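# Move the yellow sponge from desk to counter

## Task

Pick up the small yellow sponge on the desk and set it down on this room's counter, without moving the stacked cartons. If the cartons close off every route to the counter, set the sponge on top of the coffee table instead. The coffee table must be standing upright at the end. The robot must not tip over or be left leaning. The sponge must rest there by itself, not held in place by the robot.

## Robot and tools

Robot: a wheeled base that drives forward or backward and turns on the spot but cannot move sideways. A lifting column carries two six-joint arms (left and right), each with a two-finger gripper, plus a tilting head. Shoulder height S = 0.90 m + column_m. Folded, as at the start, the robot is 0.73 m long, 0.62 m wide and S + 0.43 m tall, with its front 0.40 m ahead of the column.

Frames: the base frame sits on the floor under the column, between the drive wheels: x forward, y left, z up, in metres. left_hand and right_hand are reported in this frame. Each is the point where the fingers meet; the fingertips extend 8 mm past it. The hand's z axis runs along the fingers (quat_wxyz maps (0,0,1) onto it) and its y axis runs across the opening. The odometry frame is the base frame as it was when the scene began. base_odometry comes from wheel turns only, so slipping shows up as false travel. Heading is positive to the left, between -3.142 and 3.142.

execute_actions: arguments actions (a list holding one action, or empty to only read state and images) and cameras (a list of names from cam_head_left, cam_head_right, cam_left_wrist, cam_right_wrist, nav_camera, all; omitted or null gives all, [] gives none). One action may contain:
- base: exactly one of translate_m (metres, relative move straight ahead from the current spot, negative is backward, -3 to 3) or rotate_rad (radians, relative turn in place, positive counter-clockwise seen from above, -3.2 to 3.2).
- joints: one object keyed by joint name, shared by both arms, each value an absolute target. column_m 0 to 0.8 m; head_tilt_rad -0.61 to 1.308 (positive looks down); for each arm joint1 -2.879 to 2.879, joint2 0 to 3.141, joint3 0 to 3.019, joint4 -1.692 to 1.57, joint5 -1.57 to 1.57 (positive swings the hand to the robot's right), joint6 -2.094 to 2.094 (roll), all in radians, named left_joint1_rad ... right_joint6_rad; left_gripper_m and right_gripper_m 0 (closed) to 0.093 m fingertip gap.
- speeds: optional caps for that action only: translate_m 0.05 to 0.8 m/s, rotate_rad 0.1 to 1 rad/s (defaults are the maxima). A base move needing more than 8.667 s is refused.
Unknown keys or out-of-range values cause refusal with no motion. A joint or base left out may still be driving to an earlier target. No action runs past 15 s.

Arm geometry: with joint1 at -1.57 (left) or 1.57 (right) and joints 5 and 6 at 0, an arm works in a vertical plane straight ahead, 0.23 m to that side. Let a = j2 - 0.35, b = 1.05 + j2 - j3, c = b - j4 (c = 1.57 means fingers straight down). The hand point is then about 0.12 + 0.39 sin a + 0.38 cos b + 0.25 cos c ahead of the column and S + 0.39 cos a - 0.38 sin b - 0.25 sin c above the floor. Example: j2, j3, j4 = 0.93, 0.78, 0.14 gives 0.60 m ahead, 0.25 m under S. Real hands sit up to about 5 cm lower and nearer the column (more under load); trust the reported hand position. Reach is about 1 m from the shoulder. Near the floor, the base housing blocks a hand closer than 0.45 m ahead. A light object like a sponge can be carried with fingers tilted as little as 0.35 rad below horizontal.

Gripping: fingers are 7 cm long; the gripper body is 10 cm wide. Command an opening smaller than the object; off_target is then expected. If the reported opening stays at least 0.002 m above the target, something is held. Small joint changes (under about 0.03 rad, 0.08 for joints 2 and 3) may not move at all. To touch gently, step about 0.05 rad per call from the last target.

Result lines: base_status and joint_status tell how each commanded motion ended: done, off_target, contact_stop (base wheel stall, or column meeting something), time_out, not_followed (an arm's targets were withheld by a self-collision or obstacle check, shown with a "joint command not followed" line and cause). To clear a withheld arm, move the joints it tried to move at least 0.05 rad back, or drive away. on_its_own reports uncommanded behaviour; "held at" is a held target. turned_by_wheels versus turned_by_imu differing by over about 4% and 0.05 rad means a collision or slip. base_tilt is in degrees (forward, right positive). motor_effort lists left_wheel and right_wheel in percent, with peak in brackets; out-of-rest values mean pushing. wheel_motors_off = 1 means the wheels were cut for 2 s after about 3 s of hard pushing.

Column: going down it stops (contact_stop) when a hand or held object touches down, and then refuses further descent until raised 0.2 m. After a base contact_stop, back off 0.05 m before turning. A table top between 0.30 m high and 0.26 m under S can slide over the housing and strike the column.

Cameras: head cameras look ahead, tilted down by head_tilt_rad. nav_camera is on the front of the base at 0.23 m. Wrist cameras look along the fingers; with fingers down and arm ahead, they look down and somewhat back toward the robot.

wait: seconds 0 to 10; no new command, returns state and images.
zoom_image: camera and region [x0, y0, x1, y1] in pixels (at most 504 by 504) of that camera's latest full image.
read_manual: section "licences"; only licence text, no motion.
finished_scene: scene, the number of the scene being ended; irreversible, and reports success.

Avoid: dropping the sponge, knocking over the coffee table or shifting the cartons, shoving hard against furniture, arms colliding or pressing on each other, arms pushing against obstacles for long (motors overheat: MOTOR HOT warning, then an OVER-TEMPERATURE FAULT drops the arm), and tipping the robot.

Each tool is called after "Request:" by a JSON object that holds its "api" and its "payload", one argument or row to a line.

## Session

Request:
{"api": "execute_actions", "payload": {
  "actions": []
}}

Scene clock: 0.00 s.
base_odometry: x=+0.000 y=+0.000 heading=+0.000 (m, m, rad; odometry frame)
turned_by_wheels: +0.000 (rad since the last result)
turned_by_imu: +0.000 (rad since the last result)
base_tilt: forward=+0.2 right=-0.3 (deg)
base_status: not commanded
joint_positions: column_m=+0.553 head_tilt_rad=+0.865 left_joint1_rad=-1.563 left_joint2_rad=+0.863 left_joint3_rad=+0.423 left_joint4_rad=-0.976 left_joint5_rad=+0.020 left_joint6_rad=+0.088 left_gripper_m=+0.095 right_joint1_rad=+1.567 right_joint2_rad=+0.909 right_joint3_rad=+0.429 right_joint4_rad=-0.997 right_joint5_rad=-0.015 right_joint6_rad=-0.008 right_gripper_m=+0.095
joint_status: not commanded
wheel_motors_off: 0
motor_effort: left_wheel=+5 right_wheel=+2 (%)
left_hand: x=+0.1545 y=+0.2228 z=+1.2545 quat_wxyz=(+0.431, -0.032, -0.901, +0.026) (m; base frame)
right_hand: x=+0.1457 y=-0.2238 z=+1.2564 quat_wxyz=(+0.459, -0.001, -0.889, -0.007) (m; base frame)
pictures: cam_head_left, cam_head_right, cam_left_wrist, cam_right_wrist, nav_camera
Images, in order (width x height): cam_head_left 672x504, cam_head_right 672x504, cam_left_wrist 616x616, cam_right_wrist 616x616, nav_camera 672x504.

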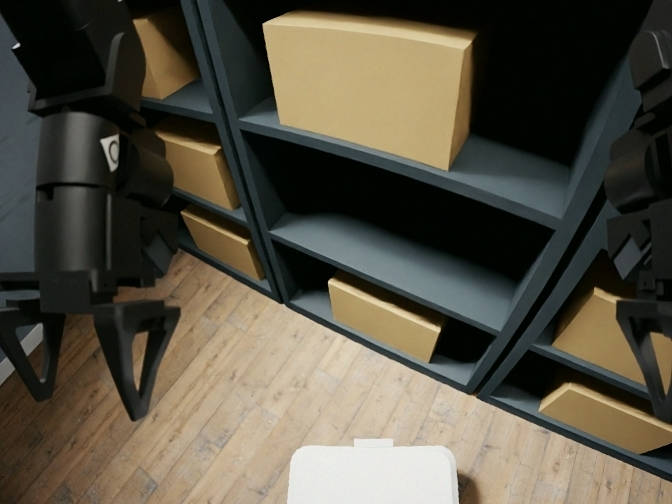

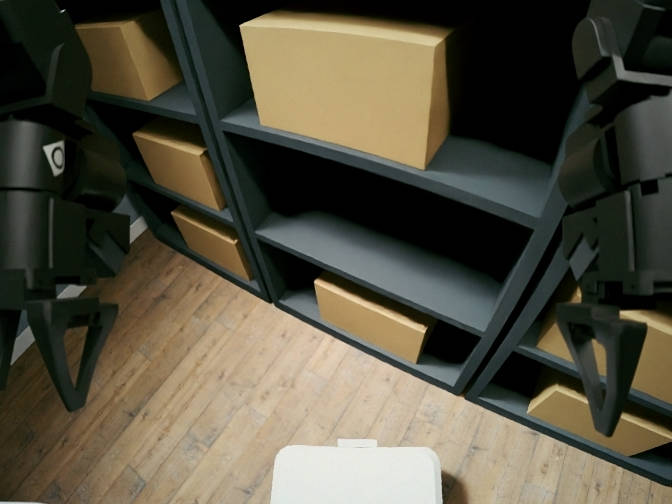

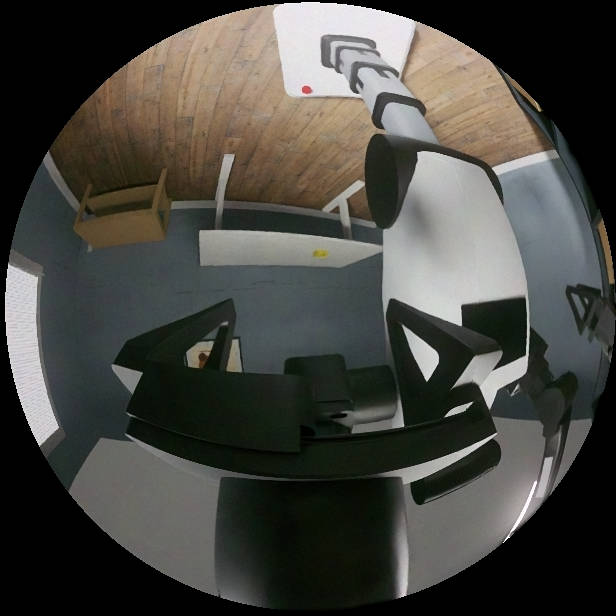

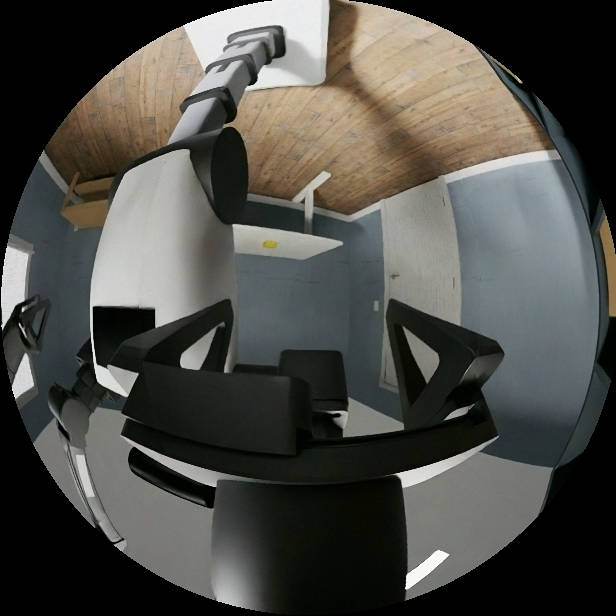

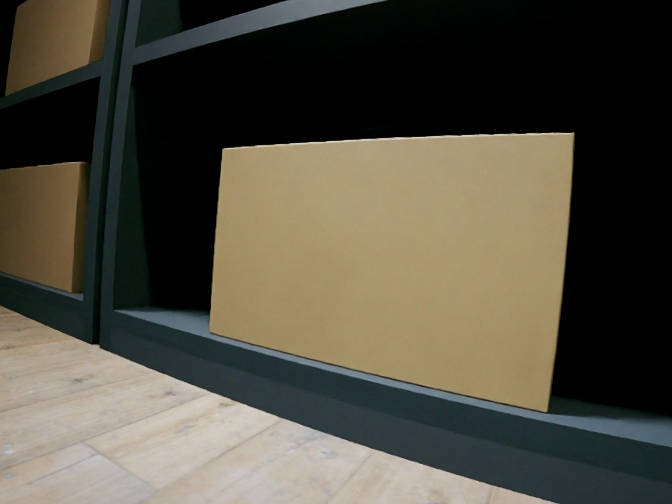

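Request:
{"api": "execute_actions", "payload": {
  "actions": [
    {"base":{"translate_m":-0.3},"joints":{"head_tilt_rad":0.5}}
  ],
  "cameras": []
}}

Request:
{"api": "execute_actions", "payload": {
  "actions": [
    {"base":{"rotate_rad":-1.5}}
  ],
  "cameras": ["cam_head_left","nav_camera"]
}}

Request:
{"api": "execute_actions", "payload": {
  "actions": [
    {"base":{"rotate_rad":-1.7},"joints":{"right_joint2_rad":0.93,"right_joint3_rad":0.78,"right_joint4_rad":-0.37}}
  ]
}}

Scene clock: 8.53 s.
base_odometry: x=-0.300 y=+0.000 heading=+0.000 (m, m, rad; odometry frame)
turned_by_wheels: +0.000 (rad since the last result)
turned_by_imu: +0.000 (rad since the last result)
base_tilt: forward=+0.2 right=-0.3 (deg)
base_status: done
joint_positions: column_m=+0.553 head_tilt_rad=+0.518 left_joint1_rad=-1.563 left_joint2_rad=+0.863 left_joint3_rad=+0.420 left_joint4_rad=-0.976 left_joint5_rad=+0.020 left_joint6_rad=+0.088 left_gripper_m=+0.095 right_joint1_rad=+1.567 right_joint2_rad=+0.909 right_joint3_rad=+0.427 right_joint4_rad=-0.997 right_joint5_rad=-0.015 right_joint6_rad=-0.008 right_gripper_m=+0.095
joint_status: all done
wheel_motors_off: 0
motor_effort: left_wheel=+0(56) right_wheel=+0(47) (%)
left_hand: x=+0.1528 y=+0.2228 z=+1.2550 quat_wxyz=(+0.432, -0.032, -0.901, +0.026) (m; base frame)
right_hand: x=+0.1443 y=-0.2238 z=+1.2569 quat_wxyz=(+0.460, -0.001, -0.888, -0.007) (m; base frame)
pictures: none
No camera images: the call's "cameras" was empty. Leave "cameras" out to get every camera's image.

Scene clock: 11.73 s.
base_odometry: x=-0.300 y=+0.000 heading=-1.498 (m, m, rad; odometry frame)
turned_by_wheels: -1.498 (rad since the last result)
turned_by_imu: -1.503 (rad since the last result)
base_tilt: forward=+0.1 right=-0.3 (deg)
base_status: done
joint_positions: column_m=+0.553 head_tilt_rad=+0.518 left_joint1_rad=-1.563 left_joint2_rad=+0.863 left_joint3_rad=+0.422 left_joint4_rad=-0.976 left_joint5_rad=+0.020 left_joint6_rad=+0.088 left_gripper_m=+0.095 right_joint1_rad=+1.567 right_joint2_rad=+0.909 right_joint3_rad=+0.427 right_joint4_rad=-0.997 right_joint5_rad=-0.015 right_joint6_rad=-0.008 right_gripper_m=+0.095
joint_status: not commanded
wheel_motors_off: 0
motor_effort: left_wheel=+11(75) right_wheel=-9(49) (%)
left_hand: x=+0.1543 y=+0.2228 z=+1.2546 quat_wxyz=(+0.431, -0.032, -0.901, +0.026) (m; base frame)
right_hand: x=+0.1443 y=-0.2238 z=+1.2569 quat_wxyz=(+0.460, -0.001, -0.888, -0.007) (m; base frame)
pictures: cam_head_left, nav_camera
Images, in order (width x height): cam_head_left 672x504, nav_camera 672x504.

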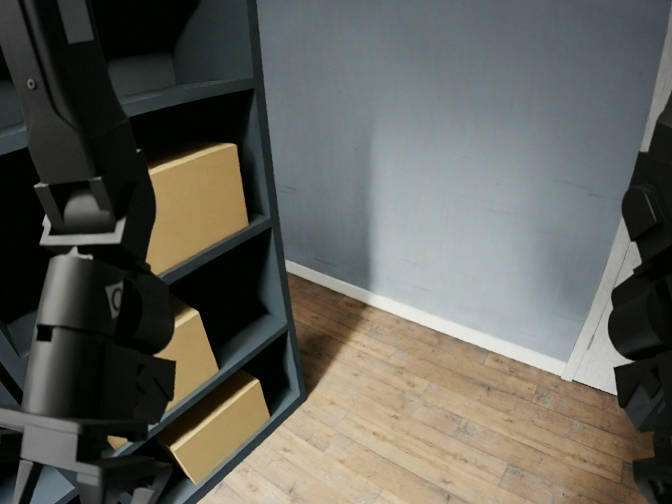

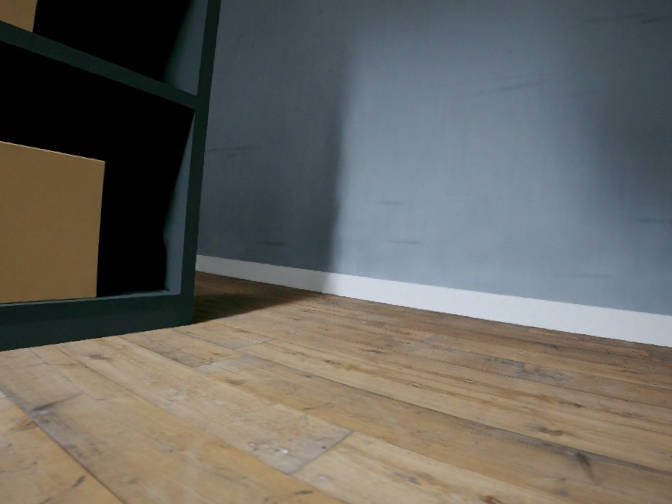

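Scene clock: 15.20 s.
base_odometry: x=-0.300 y=+0.000 heading=+3.088 (m, m, rad; odometry frame)
turned_by_wheels: -1.697 (rad since the last result)
turned_by_imu: -1.707 (rad since the last result)
base_tilt: forward=+0.2 right=-0.3 (deg)
base_status: done
joint_positions: column_m=+0.553 head_tilt_rad=+0.518 left_joint1_rad=-1.563 left_joint2_rad=+0.863 left_joint3_rad=+0.422 left_joint4_rad=-0.976 left_joint5_rad=+0.020 left_joint6_rad=+0.088 left_gripper_m=+0.095 right_joint1_rad=+1.567 right_joint2_rad=+0.923 right_joint3_rad=+0.784 right_joint4_rad=-0.376 right_joint5_rad=-0.015 right_joint6_rad=-0.008 right_gripper_m=+0.095
joint_status: all done
wheel_motors_off: 0
motor_effort: left_wheel=+10(31) right_wheel=-9(33) (%)
left_hand: x=+0.1543 y=+0.2228 z=+1.2546 quat_wxyz=(+0.431, -0.032, -0.901, +0.026) (m; base frame)
right_hand: x=+0.4794 y=-0.2247 z=+1.1774 quat_wxyz=(-0.005, +0.003, -1.000, -0.006) (m; base frame)
pictures: cam_head_left, cam_head_right, cam_left_wrist, cam_right_wrist, nav_camera
Images, in order (width x height): cam_head_left 672x504, cam_head_right 672x504, cam_left_wrist 616x616, cam_right_wrist 616x616, nav_camera 672x504.

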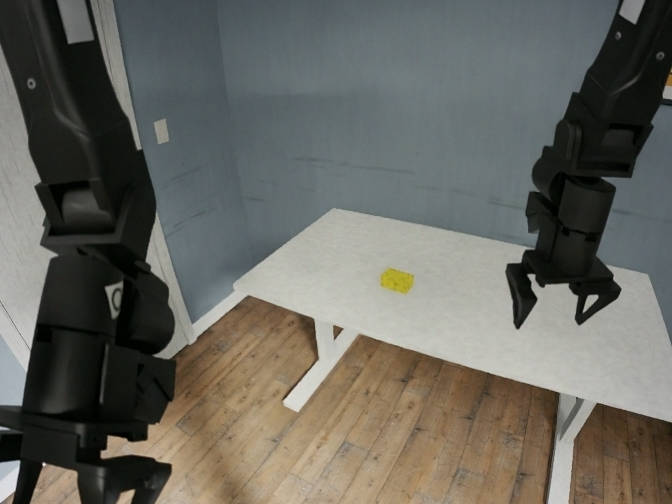

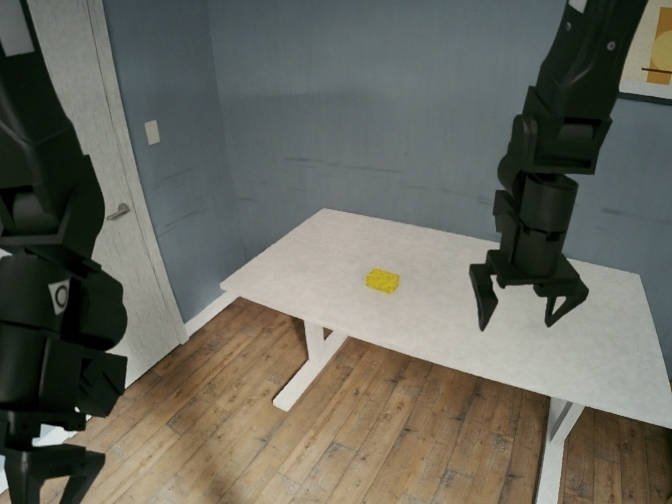

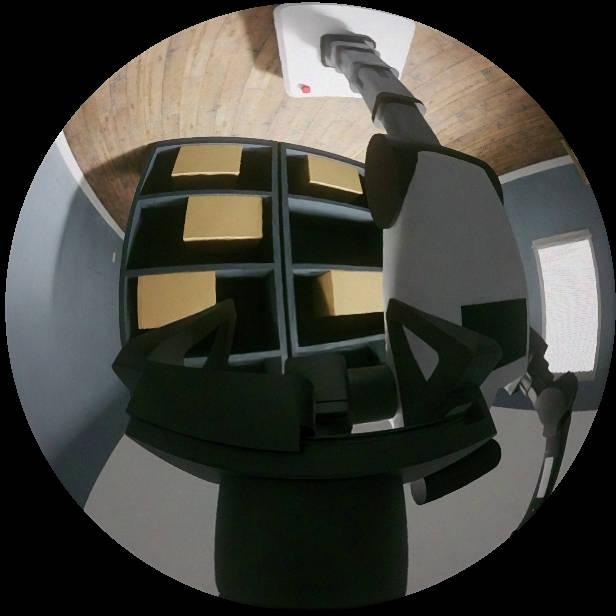

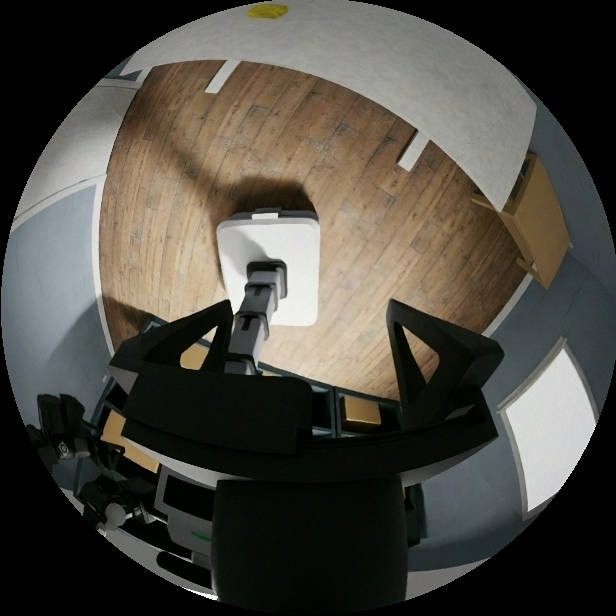

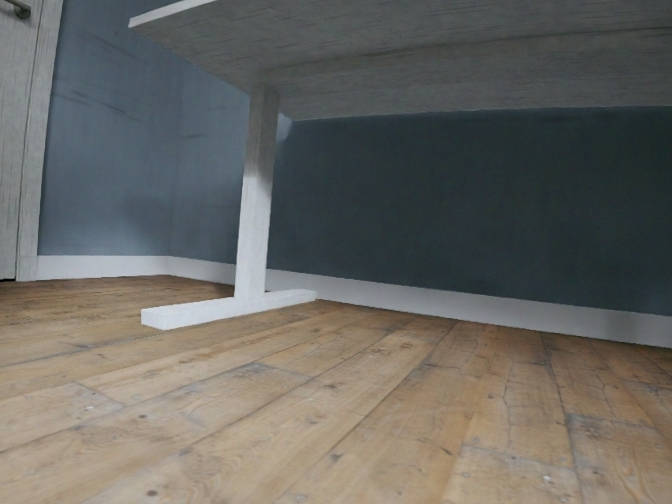

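Request:
{"api": "execute_actions", "payload": {
  "actions": [
    {"base":{"rotate_rad":0.13},"joints":{"right_joint2_rad":1.25,"right_joint3_rad":1.4,"right_joint4_rad":-0.67,"column_m":0.3,"head_tilt_rad":0.8}}
  ],
  "cameras": []
}}

Request:
{"api": "execute_actions", "payload": {
  "actions": [
    {"base":{"translate_m":0.5}}
  ],
  "cameras": ["cam_head_left","cam_head_right","cam_right_wrist"]
}}

Scene clock: 31.40 s.
base_odometry: x=-0.300 y=+0.000 heading=-3.068 (m, m, rad; odometry frame)
turned_by_wheels: +0.127 (rad since the last result)
turned_by_imu: +0.127 (rad since the last result)
base_tilt: forward=+0.2 right=-0.3 (deg)
base_status: done
joint_positions: column_m=+0.300 head_tilt_rad=+0.802 left_joint1_rad=-1.563 left_joint2_rad=+0.863 left_joint3_rad=+0.423 left_joint4_rad=-0.976 left_joint5_rad=+0.020 left_joint6_rad=+0.088 left_gripper_m=+0.095 right_joint1_rad=+1.567 right_joint2_rad=+1.252 right_joint3_rad=+1.393 right_joint4_rad=-0.663 right_joint5_rad=-0.015 right_joint6_rad=-0.008 right_gripper_m=+0.095
joint_status: all done
wheel_motors_off: 0
motor_effort: left_wheel=-11(26) right_wheel=+10(26) (%)
left_hand: x=+0.1545 y=+0.2228 z=+1.0020 quat_wxyz=(+0.431, -0.032, -0.901, +0.026) (m; base frame)
right_hand: x=+0.6627 y=-0.2252 z=+0.8932 quat_wxyz=(-0.001, +0.003, -1.000, -0.006) (m; base frame)
pictures: none
No camera images: the call's "cameras" was empty. Leave "cameras" out to get every camera's image.

Scene clock: 33.90 s.
base_odometry: x=-0.799 y=-0.036 heading=-3.071 (m, m, rad; odometry frame)
turned_by_wheels: -0.002 (rad since the last result)
turned_by_imu: -0.003 (rad since the last result)
base_tilt: forward=+0.1 right=-0.3 (deg)
base_status: done
joint_positions: column_m=+0.300 head_tilt_rad=+0.802 left_joint1_rad=-1.563 left_joint2_rad=+0.863 left_joint3_rad=+0.424 left_joint4_rad=-0.976 left_joint5_rad=+0.020 left_joint6_rad=+0.088 left_gripper_m=+0.095 right_joint1_rad=+1.567 right_joint2_rad=+1.252 right_joint3_rad=+1.393 right_joint4_rad=-0.665 right_joint5_rad=-0.015 right_joint6_rad=-0.008 right_gripper_m=+0.095
joint_status: not commanded
wheel_motors_off: 0
motor_effort: left_wheel=-1(67) right_wheel=+1(76) (%)
left_hand: x=+0.1553 y=+0.2228 z=+1.0018 quat_wxyz=(+0.430, -0.032, -0.902, +0.026) (m; base frame)
right_hand: x=+0.6622 y=-0.2250 z=+0.8932 quat_wxyz=(+0.000, +0.003, -1.000, -0.006) (m; base frame)
pictures: cam_head_left, cam_head_right, cam_right_wrist
Images, in order (width x height): cam_head_left 672x504, cam_head_right 672x504, cam_right_wrist 616x616.

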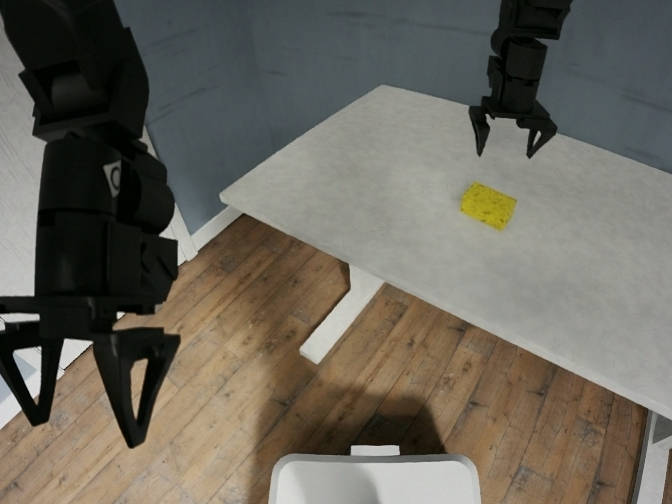

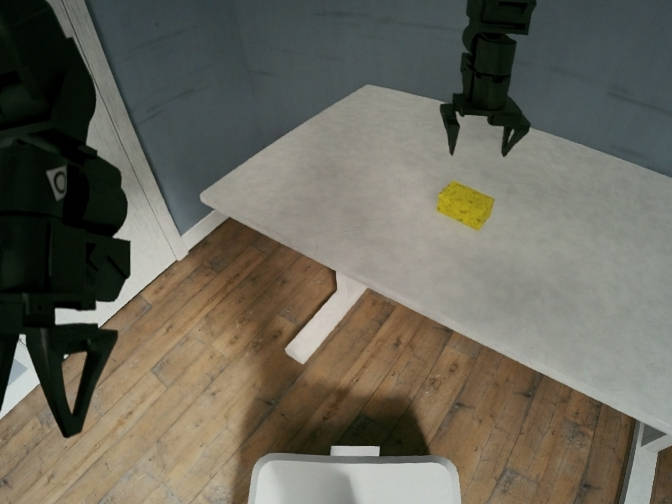

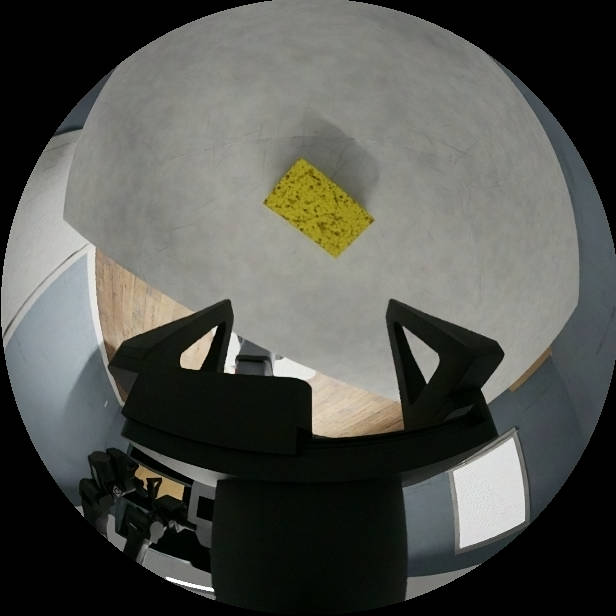

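Request:
{"api": "execute_actions", "payload": {
  "actions": [
    {"base":{"translate_m":0.04},"joints":{"right_joint6_rad":-0.95,"column_m":0.21}}
  ],
  "cameras": ["cam_head_right","cam_right_wrist"]
}}

Scene clock: 39.70 s.
base_odometry: x=-0.839 y=-0.039 heading=-3.072 (m, m, rad; odometry frame)
turned_by_wheels: -0.001 (rad since the last result)
turned_by_imu: -0.002 (rad since the last result)
base_tilt: forward=+0.2 right=-0.3 (deg)
base_status: done
joint_positions: column_m=+0.210 head_tilt_rad=+0.802 left_joint1_rad=-1.563 left_joint2_rad=+0.863 left_joint3_rad=+0.424 left_joint4_rad=-0.976 left_joint5_rad=+0.020 left_joint6_rad=+0.088 left_gripper_m=+0.095 right_joint1_rad=+1.567 right_joint2_rad=+1.252 right_joint3_rad=+1.393 right_joint4_rad=-0.666 right_joint5_rad=-0.015 right_joint6_rad=-0.942 right_gripper_m=+0.095
joint_status: all done
wheel_motors_off: 0
motor_effort: left_wheel=-2(44) right_wheel=+2(31) (%)
left_hand: x=+0.1552 y=+0.2228 z=+0.9118 quat_wxyz=(+0.430, -0.032, -0.902, +0.026) (m; base frame)
right_hand: x=+0.6618 y=-0.2250 z=+0.8031 quat_wxyz=(-0.002, +0.453, -0.892, -0.005) (m; base frame)
pictures: cam_head_right, cam_right_wrist
Images, in order (width x height): cam_head_right 672x504, cam_right_wrist 616x616.

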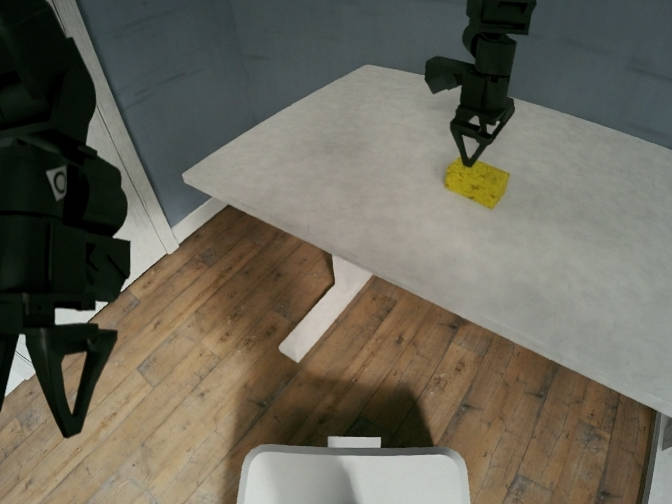

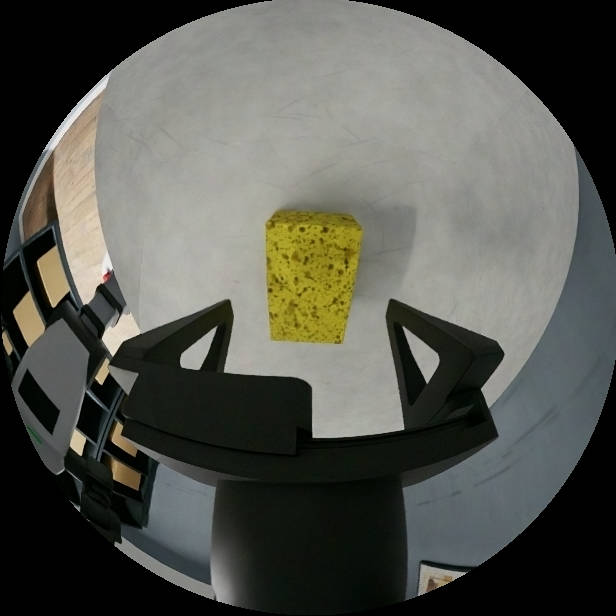

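Request:
{"api": "execute_actions", "payload": {
  "actions": [
    {"joints":{"column_m":0.15}}
  ],
  "cameras": ["cam_head_right","cam_right_wrist"]
}}

Request:
{"api": "execute_actions", "payload": {
  "actions": [
    {"joints":{"right_gripper_m":0.03}}
  ],
  "cameras": ["cam_head_right"]
}}

Scene clock: 47.63 s.
base_odometry: x=-0.839 y=-0.039 heading=-3.072 (m, m, rad; odometry frame)
turned_by_wheels: +0.000 (rad since the last result)
turned_by_imu: +0.000 (rad since the last result)
base_tilt: forward=+0.3 right=-0.3 (deg)
base_status: not commanded
joint_positions: column_m=+0.150 head_tilt_rad=+0.802 left_joint1_rad=-1.563 left_joint2_rad=+0.863 left_joint3_rad=+0.424 left_joint4_rad=-0.976 left_joint5_rad=+0.020 left_joint6_rad=+0.088 left_gripper_m=+0.095 right_joint1_rad=+1.567 right_joint2_rad=+1.252 right_joint3_rad=+1.393 right_joint4_rad=-0.666 right_joint5_rad=-0.015 right_joint6_rad=-0.942 right_gripper_m=+0.095
joint_status: all done
wheel_motors_off: 0
motor_effort: left_wheel=-3(3) right_wheel=+3(3) (%)
left_hand: x=+0.1552 y=+0.2228 z=+0.8518 quat_wxyz=(+0.430, -0.032, -0.902, +0.026) (m; base frame)
right_hand: x=+0.6618 y=-0.2250 z=+0.7431 quat_wxyz=(-0.002, +0.453, -0.892, -0.005) (m; base frame)
pictures: cam_head_right, cam_right_wrist
Images, in order (width x height): cam_head_right 672x504, cam_right_wrist 616x616.

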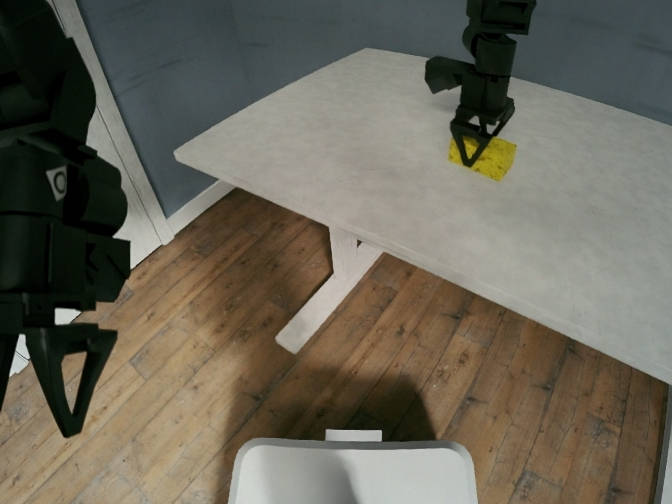

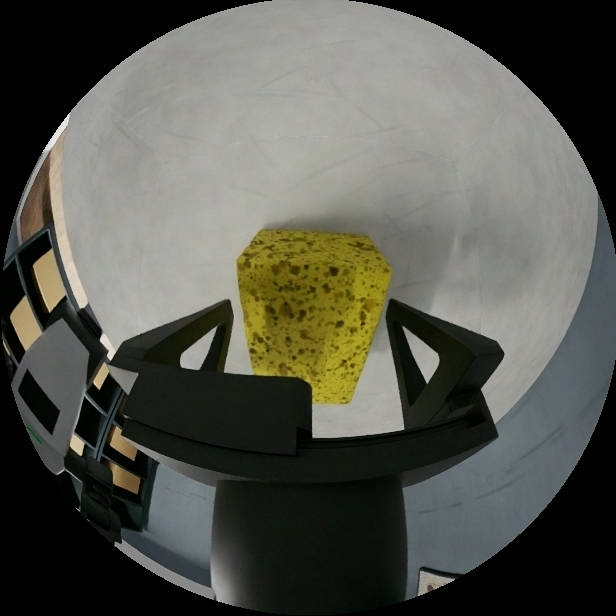

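Scene clock: 48.27 s.
base_odometry: x=-0.839 y=-0.039 heading=-3.072 (m, m, rad; odometry frame)
turned_by_wheels: +0.000 (rad since the last result)
turned_by_imu: +0.000 (rad since the last result)
base_tilt: forward=+0.1 right=-0.4 (deg)
base_status: not commanded
joint_positions: column_m=+0.150 head_tilt_rad=+0.802 left_joint1_rad=-1.563 left_joint2_rad=+0.863 left_joint3_rad=+0.424 left_joint4_rad=-0.976 left_joint5_rad=+0.020 left_joint6_rad=+0.088 left_gripper_m=+0.095 right_joint1_rad=+1.567 right_joint2_rad=+1.252 right_joint3_rad=+1.393 right_joint4_rad=-0.666 right_joint5_rad=-0.015 right_joint6_rad=-0.942 right_gripper_m=+0.058
joint_status: right_gripper_m off_target (ended at +0.058, target +0.030)
wheel_motors_off: 0
motor_effort: left_wheel=-3(3) right_wheel=+2(3) (%)
left_hand: x=+0.1552 y=+0.2228 z=+0.8518 quat_wxyz=(+0.430, -0.032, -0.902, +0.026) (m; base frame)
right_hand: x=+0.6618 y=-0.2250 z=+0.7431 quat_wxyz=(-0.002, +0.453, -0.892, -0.005) (m; base frame)
pictures: cam_head_right
Images, in order (width x height): cam_head_right 672x504.

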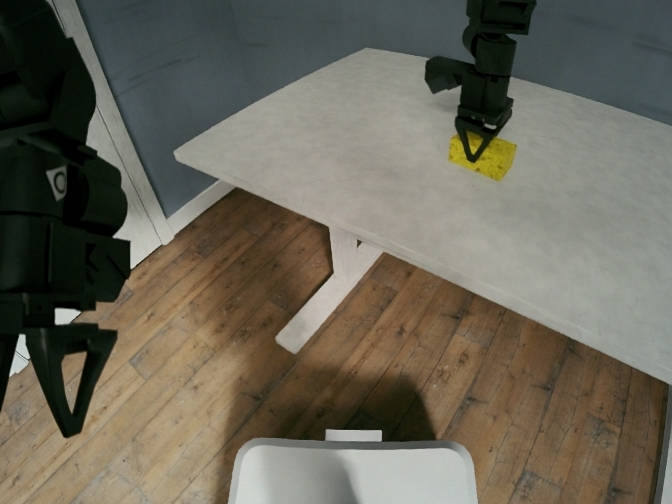

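Request:
{"api": "execute_actions", "payload": {
  "actions": [
    {"joints":{"column_m":0.22}}
  ],
  "cameras": []
}}

Request:
{"api": "execute_actions", "payload": {
  "actions": [
    {"base":{"translate_m":-0.4},"joints":{"column_m":0.4,"head_tilt_rad":0.6}}
  ],
  "cameras": []
}}

Request:
{"api": "execute_actions", "payload": {
  "actions": [
    {"base":{"rotate_rad":1.05},"joints":{"right_joint2_rad":0.91,"right_joint3_rad":0.5,"right_joint4_rad":-0.6,"right_joint6_rad":0}}
  ],
  "cameras": []
}}

Request:
{"api": "execute_actions", "payload": {
  "actions": [
    {"base":{"translate_m":1.0}}
  ],
  "cameras": ["cam_head_left","nav_camera"]
}}

Request:
{"api": "execute_actions", "payload": {
  "actions": [
    {"base":{"rotate_rad":1.2}}
  ],
  "cameras": ["cam_head_left","nav_camera"]
}}

Scene clock: 66.03 s.
base_odometry: x=-0.839 y=-0.039 heading=-3.072 (m, m, rad; odometry frame)
turned_by_wheels: +0.000 (rad since the last result)
turned_by_imu: +0.000 (rad since the last result)
base_tilt: forward=+0.2 right=-0.3 (deg)
base_status: not commanded
joint_positions: column_m=+0.220 head_tilt_rad=+0.802 left_joint1_rad=-1.563 left_joint2_rad=+0.863 left_joint3_rad=+0.424 left_joint4_rad=-0.976 left_joint5_rad=+0.020 left_joint6_rad=+0.088 left_gripper_m=+0.095 right_joint1_rad=+1.567 right_joint2_rad=+1.252 right_joint3_rad=+1.393 right_joint4_rad=-0.666 right_joint5_rad=-0.015 right_joint6_rad=-0.942 right_gripper_m=+0.058
joint_status: all done
wheel_motors_off: 0
motor_effort: left_wheel=-3(3) right_wheel=+3(3) (%)
left_hand: x=+0.1552 y=+0.2228 z=+0.9217 quat_wxyz=(+0.430, -0.032, -0.902, +0.026) (m; base frame)
right_hand: x=+0.6618 y=-0.2250 z=+0.8129 quat_wxyz=(-0.002, +0.453, -0.892, -0.005) (m; base frame)
pictures: none
No camera images: the call's "cameras" was empty. Leave "cameras" out to get every camera's image.

Scene clock: 68.97 s.
base_odometry: x=-0.440 y=-0.011 heading=-3.075 (m, m, rad; odometry frame)
turned_by_wheels: -0.004 (rad since the last result)
turned_by_imu: -0.004 (rad since the last result)
base_tilt: forward=+0.2 right=-0.3 (deg)
base_status: done
joint_positions: column_m=+0.400 head_tilt_rad=+0.617 left_joint1_rad=-1.563 left_joint2_rad=+0.862 left_joint3_rad=+0.422 left_joint4_rad=-0.976 left_joint5_rad=+0.020 left_joint6_rad=+0.088 left_gripper_m=+0.095 right_joint1_rad=+1.567 right_joint2_rad=+1.252 right_joint3_rad=+1.392 right_joint4_rad=-0.667 right_joint5_rad=-0.015 right_joint6_rad=-0.942 right_gripper_m=+0.058
joint_status: all done
wheel_motors_off: 0
motor_effort: left_wheel=-2(46) right_wheel=+3(55) (%)
left_hand: x=+0.1540 y=+0.2228 z=+1.1021 quat_wxyz=(+0.431, -0.032, -0.901, +0.026) (m; base frame)
right_hand: x=+0.6609 y=-0.2250 z=+0.9926 quat_wxyz=(-0.001, +0.453, -0.892, -0.006) (m; base frame)
pictures: none
No camera images: the call's "cameras" was empty. Leave "cameras" out to get every camera's image.

Scene clock: 71.70 s.
base_odometry: x=-0.440 y=-0.011 heading=-2.028 (m, m, rad; odometry frame)
turned_by_wheels: +1.048 (rad since the last result)
turned_by_imu: +1.049 (rad since the last result)
base_tilt: forward=+0.2 right=-0.4 (deg)
base_status: done
joint_positions: column_m=+0.400 head_tilt_rad=+0.617 left_joint1_rad=-1.563 left_joint2_rad=+0.862 left_joint3_rad=+0.422 left_joint4_rad=-0.976 left_joint5_rad=+0.020 left_joint6_rad=+0.088 left_gripper_m=+0.095 right_joint1_rad=+1.566 right_joint2_rad=+0.914 right_joint3_rad=+0.502 right_joint4_rad=-0.600 right_joint5_rad=-0.015 right_joint6_rad=-0.008 right_gripper_m=+0.058
joint_status: all done
wheel_motors_off: 0
motor_effort: left_wheel=-11(63) right_wheel=+9(64) (%)
left_hand: x=+0.1542 y=+0.2228 z=+1.1020 quat_wxyz=(+0.431, -0.032, -0.901, +0.026) (m; base frame)
right_hand: x=+0.2578 y=-0.2245 z=+1.0300 quat_wxyz=(+0.242, +0.001, -0.970, -0.006) (m; base frame)
pictures: none
No camera images: the call's "cameras" was empty. Leave "cameras" out to get every camera's image.

Scene clock: 75.00 s.
base_odometry: x=-0.880 y=-0.909 heading=-2.027 (m, m, rad; odometry frame)
turned_by_wheels: +0.001 (rad since the last result)
turned_by_imu: +0.000 (rad since the last result)
base_tilt: forward=+0.2 right=-0.3 (deg)
base_status: done
joint_positions: column_m=+0.400 head_tilt_rad=+0.617 left_joint1_rad=-1.563 left_joint2_rad=+0.862 left_joint3_rad=+0.424 left_joint4_rad=-0.976 left_joint5_rad=+0.020 left_joint6_rad=+0.088 left_gripper_m=+0.095 right_joint1_rad=+1.566 right_joint2_rad=+0.914 right_joint3_rad=+0.502 right_joint4_rad=-0.600 right_joint5_rad=-0.015 right_joint6_rad=-0.008 right_gripper_m=+0.058
joint_status: not commanded
wheel_motors_off: 0
motor_effort: left_wheel=+1(66) right_wheel=+0(59) (%)
left_hand: x=+0.1550 y=+0.2228 z=+1.1017 quat_wxyz=(+0.430, -0.032, -0.902, +0.026) (m; base frame)
right_hand: x=+0.2578 y=-0.2245 z=+1.0300 quat_wxyz=(+0.242, +0.001, -0.970, -0.006) (m; base frame)
pictures: cam_head_left, nav_camera
Images, in order (width x height): cam_head_left 672x504, nav_camera 672x504.

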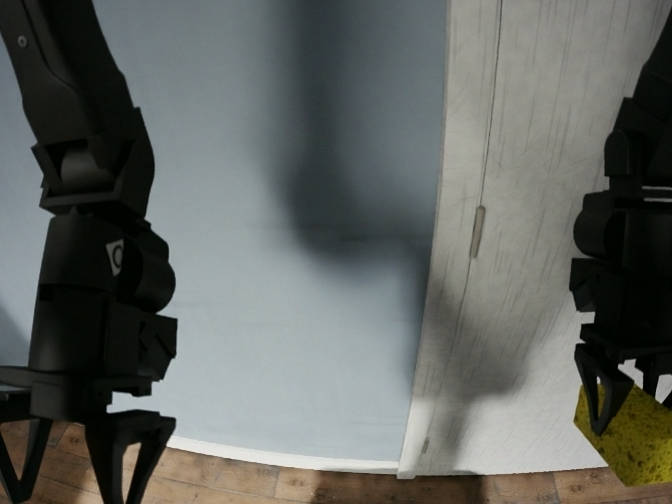

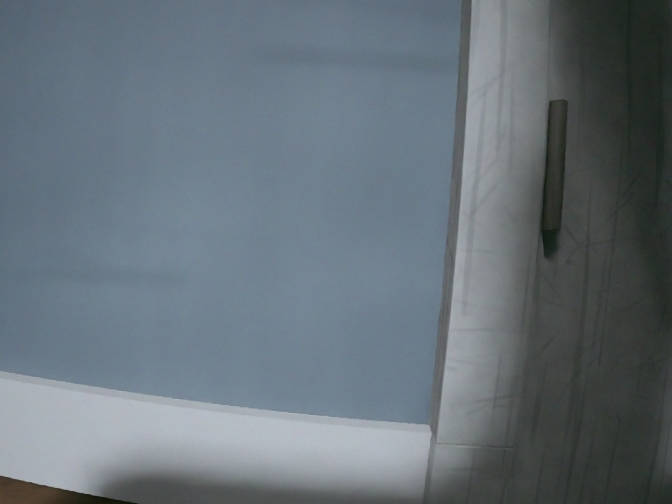

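Scene clock: 77.90 s.
base_odometry: x=-0.880 y=-0.909 heading=-0.829 (m, m, rad; odometry frame)
turned_by_wheels: +1.198 (rad since the last result)
turned_by_imu: +1.200 (rad since the last result)
base_tilt: forward=+0.1 right=-0.3 (deg)
base_status: done
joint_positions: column_m=+0.400 head_tilt_rad=+0.617 left_joint1_rad=-1.563 left_joint2_rad=+0.862 left_joint3_rad=+0.424 left_joint4_rad=-0.976 left_joint5_rad=+0.020 left_joint6_rad=+0.088 left_gripper_m=+0.095 right_joint1_rad=+1.566 right_joint2_rad=+0.914 right_joint3_rad=+0.502 right_joint4_rad=-0.600 right_joint5_rad=-0.015 right_joint6_rad=-0.008 right_gripper_m=+0.058
joint_status: not commanded
wheel_motors_off: 0
motor_effort: left_wheel=-11(72) right_wheel=+9(55) (%)
left_hand: x=+0.1550 y=+0.2228 z=+1.1017 quat_wxyz=(+0.430, -0.032, -0.902, +0.026) (m; base frame)
right_hand: x=+0.2578 y=-0.2245 z=+1.0300 quat_wxyz=(+0.242, +0.001, -0.970, -0.006) (m; base frame)
pictures: cam_head_left, nav_camera
Images, in order (width x height): cam_head_left 672x504, nav_camera 672x504.

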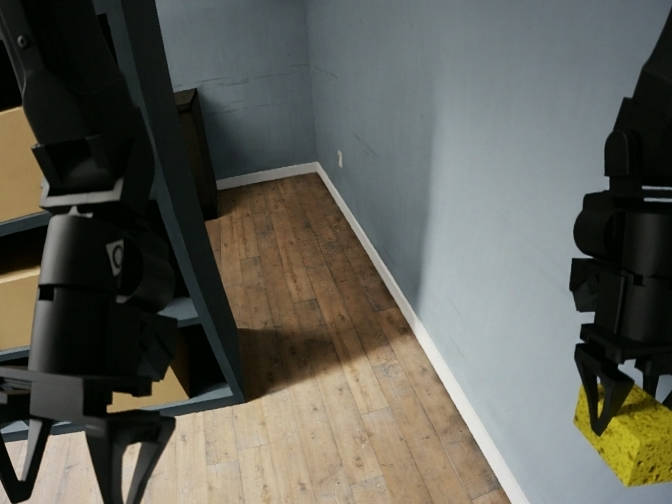

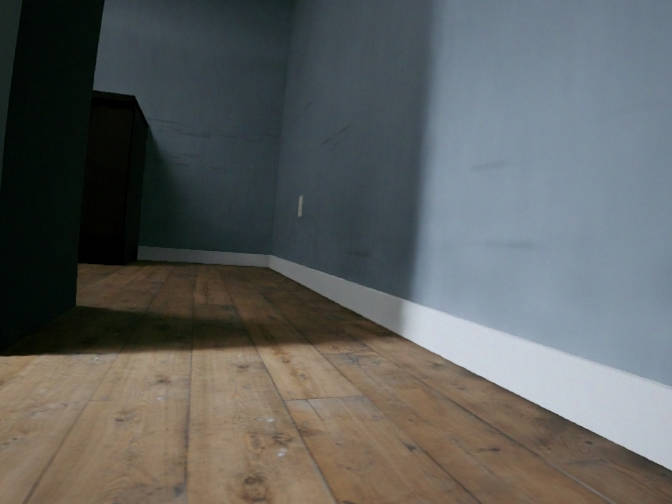

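Request:
{"api": "execute_actions", "payload": {
  "actions": [
    {"base":{"translate_m":0.52}}
  ],
  "cameras": []
}}

Request:
{"api": "execute_actions", "payload": {
  "actions": [
    {"base":{"rotate_rad":0.335},"joints":{"head_tilt_rad":0.9}}
  ],
  "cameras": ["cam_head_left","nav_camera"]
}}

Scene clock: 90.40 s.
base_odometry: x=-0.529 y=-1.292 heading=-0.828 (m, m, rad; odometry frame)
turned_by_wheels: +0.001 (rad since the last result)
turned_by_imu: +0.000 (rad since the last result)
base_tilt: forward=+0.2 right=-0.3 (deg)
base_status: done
joint_positions: column_m=+0.400 head_tilt_rad=+0.617 left_joint1_rad=-1.563 left_joint2_rad=+0.862 left_joint3_rad=+0.424 left_joint4_rad=-0.976 left_joint5_rad=+0.020 left_joint6_rad=+0.088 left_gripper_m=+0.095 right_joint1_rad=+1.566 right_joint2_rad=+0.914 right_joint3_rad=+0.502 right_joint4_rad=-0.600 right_joint5_rad=-0.015 right_joint6_rad=-0.008 right_gripper_m=+0.058
joint_status: not commanded
wheel_motors_off: 0
motor_effort: left_wheel=+2(65) right_wheel=-1(58) (%)
left_hand: x=+0.1554 y=+0.2228 z=+1.1016 quat_wxyz=(+0.430, -0.032, -0.902, +0.026) (m; base frame)
right_hand: x=+0.2581 y=-0.2245 z=+1.0300 quat_wxyz=(+0.242, +0.001, -0.970, -0.006) (m; base frame)
pictures: none
No camera images: the call's "cameras" was empty. Leave "cameras" out to get every camera's image.

Scene clock: 92.43 s.
base_odometry: x=-0.529 y=-1.292 heading=-0.496 (m, m, rad; odometry frame)
turned_by_wheels: +0.332 (rad since the last result)
turned_by_imu: +0.330 (rad since the last result)
base_tilt: forward=+0.2 right=-0.4 (deg)
base_status: done
joint_positions: column_m=+0.400 head_tilt_rad=+0.901 left_joint1_rad=-1.563 left_joint2_rad=+0.862 left_joint3_rad=+0.424 left_joint4_rad=-0.976 left_joint5_rad=+0.020 left_joint6_rad=+0.088 left_gripper_m=+0.095 right_joint1_rad=+1.566 right_joint2_rad=+0.914 right_joint3_rad=+0.502 right_joint4_rad=-0.600 right_joint5_rad=-0.015 right_joint6_rad=-0.008 right_gripper_m=+0.058
joint_status: all done
wheel_motors_off: 0
motor_effort: left_wheel=-7(77) right_wheel=+8(53) (%)
left_hand: x=+0.1554 y=+0.2228 z=+1.1016 quat_wxyz=(+0.430, -0.032, -0.902, +0.026) (m; base frame)
right_hand: x=+0.2581 y=-0.2245 z=+1.0300 quat_wxyz=(+0.242, +0.001, -0.970, -0.006) (m; base frame)
pictures: cam_head_left, nav_camera
Images, in order (width x height): cam_head_left 672x504, nav_camera 672x504.

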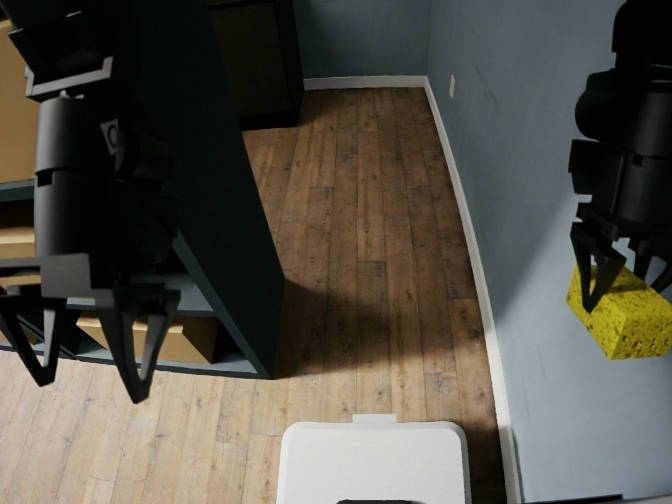

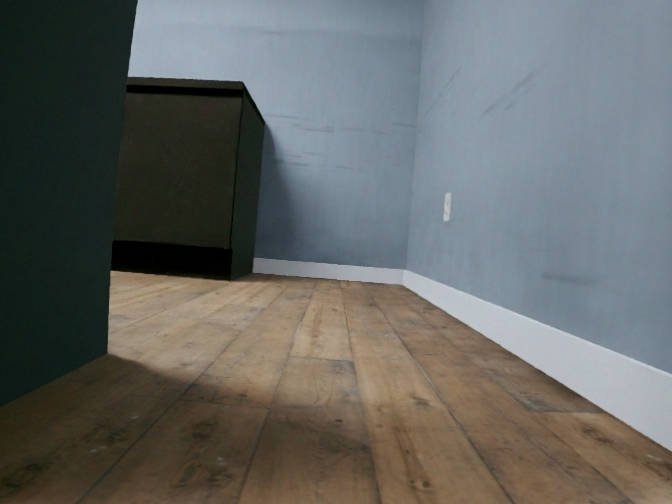

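Request:
{"api": "execute_actions", "payload": {
  "actions": [
    {"base":{"translate_m":1.35},"joints":{"column_m":0.55,"head_tilt_rad":0.7}}
  ],
  "cameras": []
}}

Request:
{"api": "execute_actions", "payload": {
  "actions": [
    {"base":{"rotate_rad":0.45}}
  ],
  "cameras": ["cam_head_left","nav_camera","cam_left_wrist"]
}}

Scene clock: 103.17 s.
base_odometry: x=+0.659 y=-1.935 heading=-0.495 (m, m, rad; odometry frame)
turned_by_wheels: +0.001 (rad since the last result)
turned_by_imu: +0.000 (rad since the last result)
base_tilt: forward=+0.2 right=-0.3 (deg)
base_status: done
joint_positions: column_m=+0.550 head_tilt_rad=+0.716 left_joint1_rad=-1.563 left_joint2_rad=+0.862 left_joint3_rad=+0.422 left_joint4_rad=-0.976 left_joint5_rad=+0.020 left_joint6_rad=+0.088 left_gripper_m=+0.095 right_joint1_rad=+1.566 right_joint2_rad=+0.914 right_joint3_rad=+0.500 right_joint4_rad=-0.600 right_joint5_rad=-0.015 right_joint6_rad=-0.008 right_gripper_m=+0.058
joint_status: all done
wheel_motors_off: 0
motor_effort: left_wheel=+2(64) right_wheel=-1(53) (%)
left_hand: x=+0.1544 y=+0.2228 z=+1.2519 quat_wxyz=(+0.431, -0.032, -0.902, +0.026) (m; base frame)
right_hand: x=+0.2569 y=-0.2245 z=+1.1801 quat_wxyz=(+0.243, +0.001, -0.970, -0.006) (m; base frame)
pictures: none
No camera images: the call's "cameras" was empty. Leave "cameras" out to get every camera's image.

Scene clock: 105.37 s.
base_odometry: x=+0.659 y=-1.935 heading=-0.048 (m, m, rad; odometry frame)
turned_by_wheels: +0.447 (rad since the last result)
turned_by_imu: +0.445 (rad since the last result)
base_tilt: forward=+0.2 right=-0.4 (deg)
base_status: done
joint_positions: column_m=+0.550 head_tilt_rad=+0.716 left_joint1_rad=-1.563 left_joint2_rad=+0.862 left_joint3_rad=+0.423 left_joint4_rad=-0.976 left_joint5_rad=+0.020 left_joint6_rad=+0.088 left_gripper_m=+0.095 right_joint1_rad=+1.566 right_joint2_rad=+0.914 right_joint3_rad=+0.500 right_joint4_rad=-0.600 right_joint5_rad=-0.015 right_joint6_rad=-0.008 right_gripper_m=+0.058
joint_status: not commanded
wheel_motors_off: 0
motor_effort: left_wheel=-9(75) right_wheel=+9(55) (%)
left_hand: x=+0.1546 y=+0.2228 z=+1.2519 quat_wxyz=(+0.431, -0.032, -0.902, +0.026) (m; base frame)
right_hand: x=+0.2569 y=-0.2245 z=+1.1801 quat_wxyz=(+0.243, +0.001, -0.970, -0.006) (m; base frame)
pictures: cam_head_left, cam_left_wrist, nav_camera
Images, in order (width x height): cam_head_left 672x504, cam_left_wrist 616x616, nav_camera 672x504.

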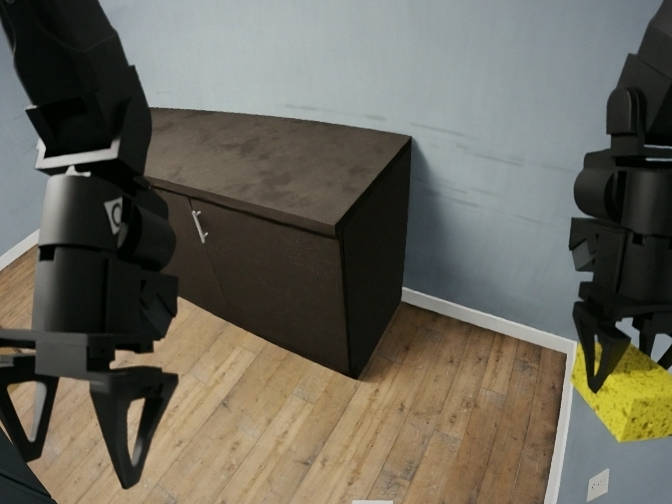

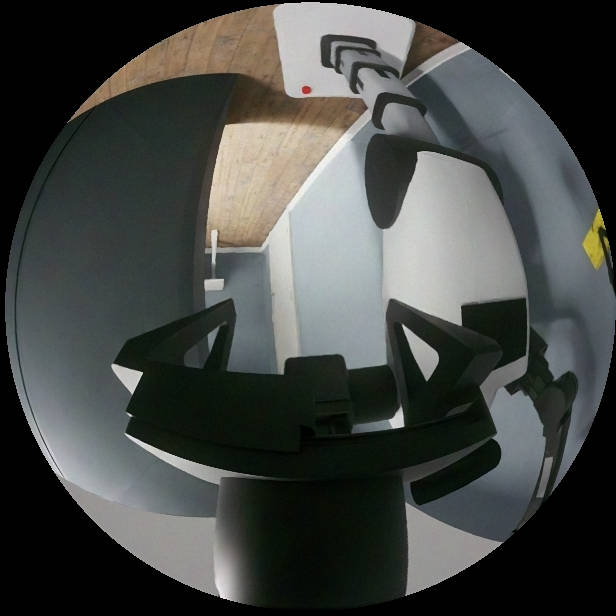

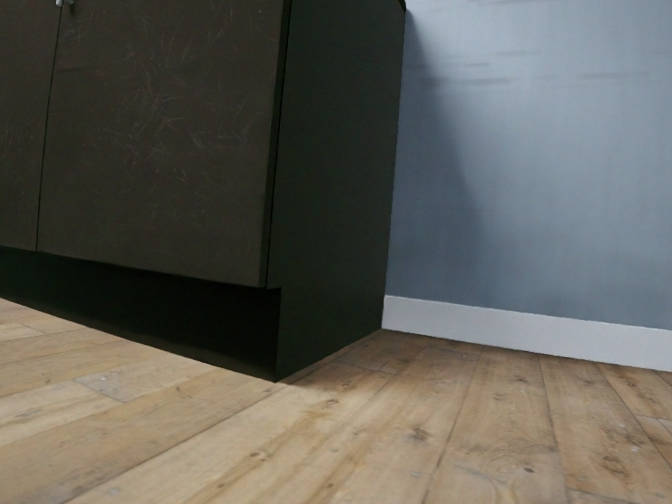

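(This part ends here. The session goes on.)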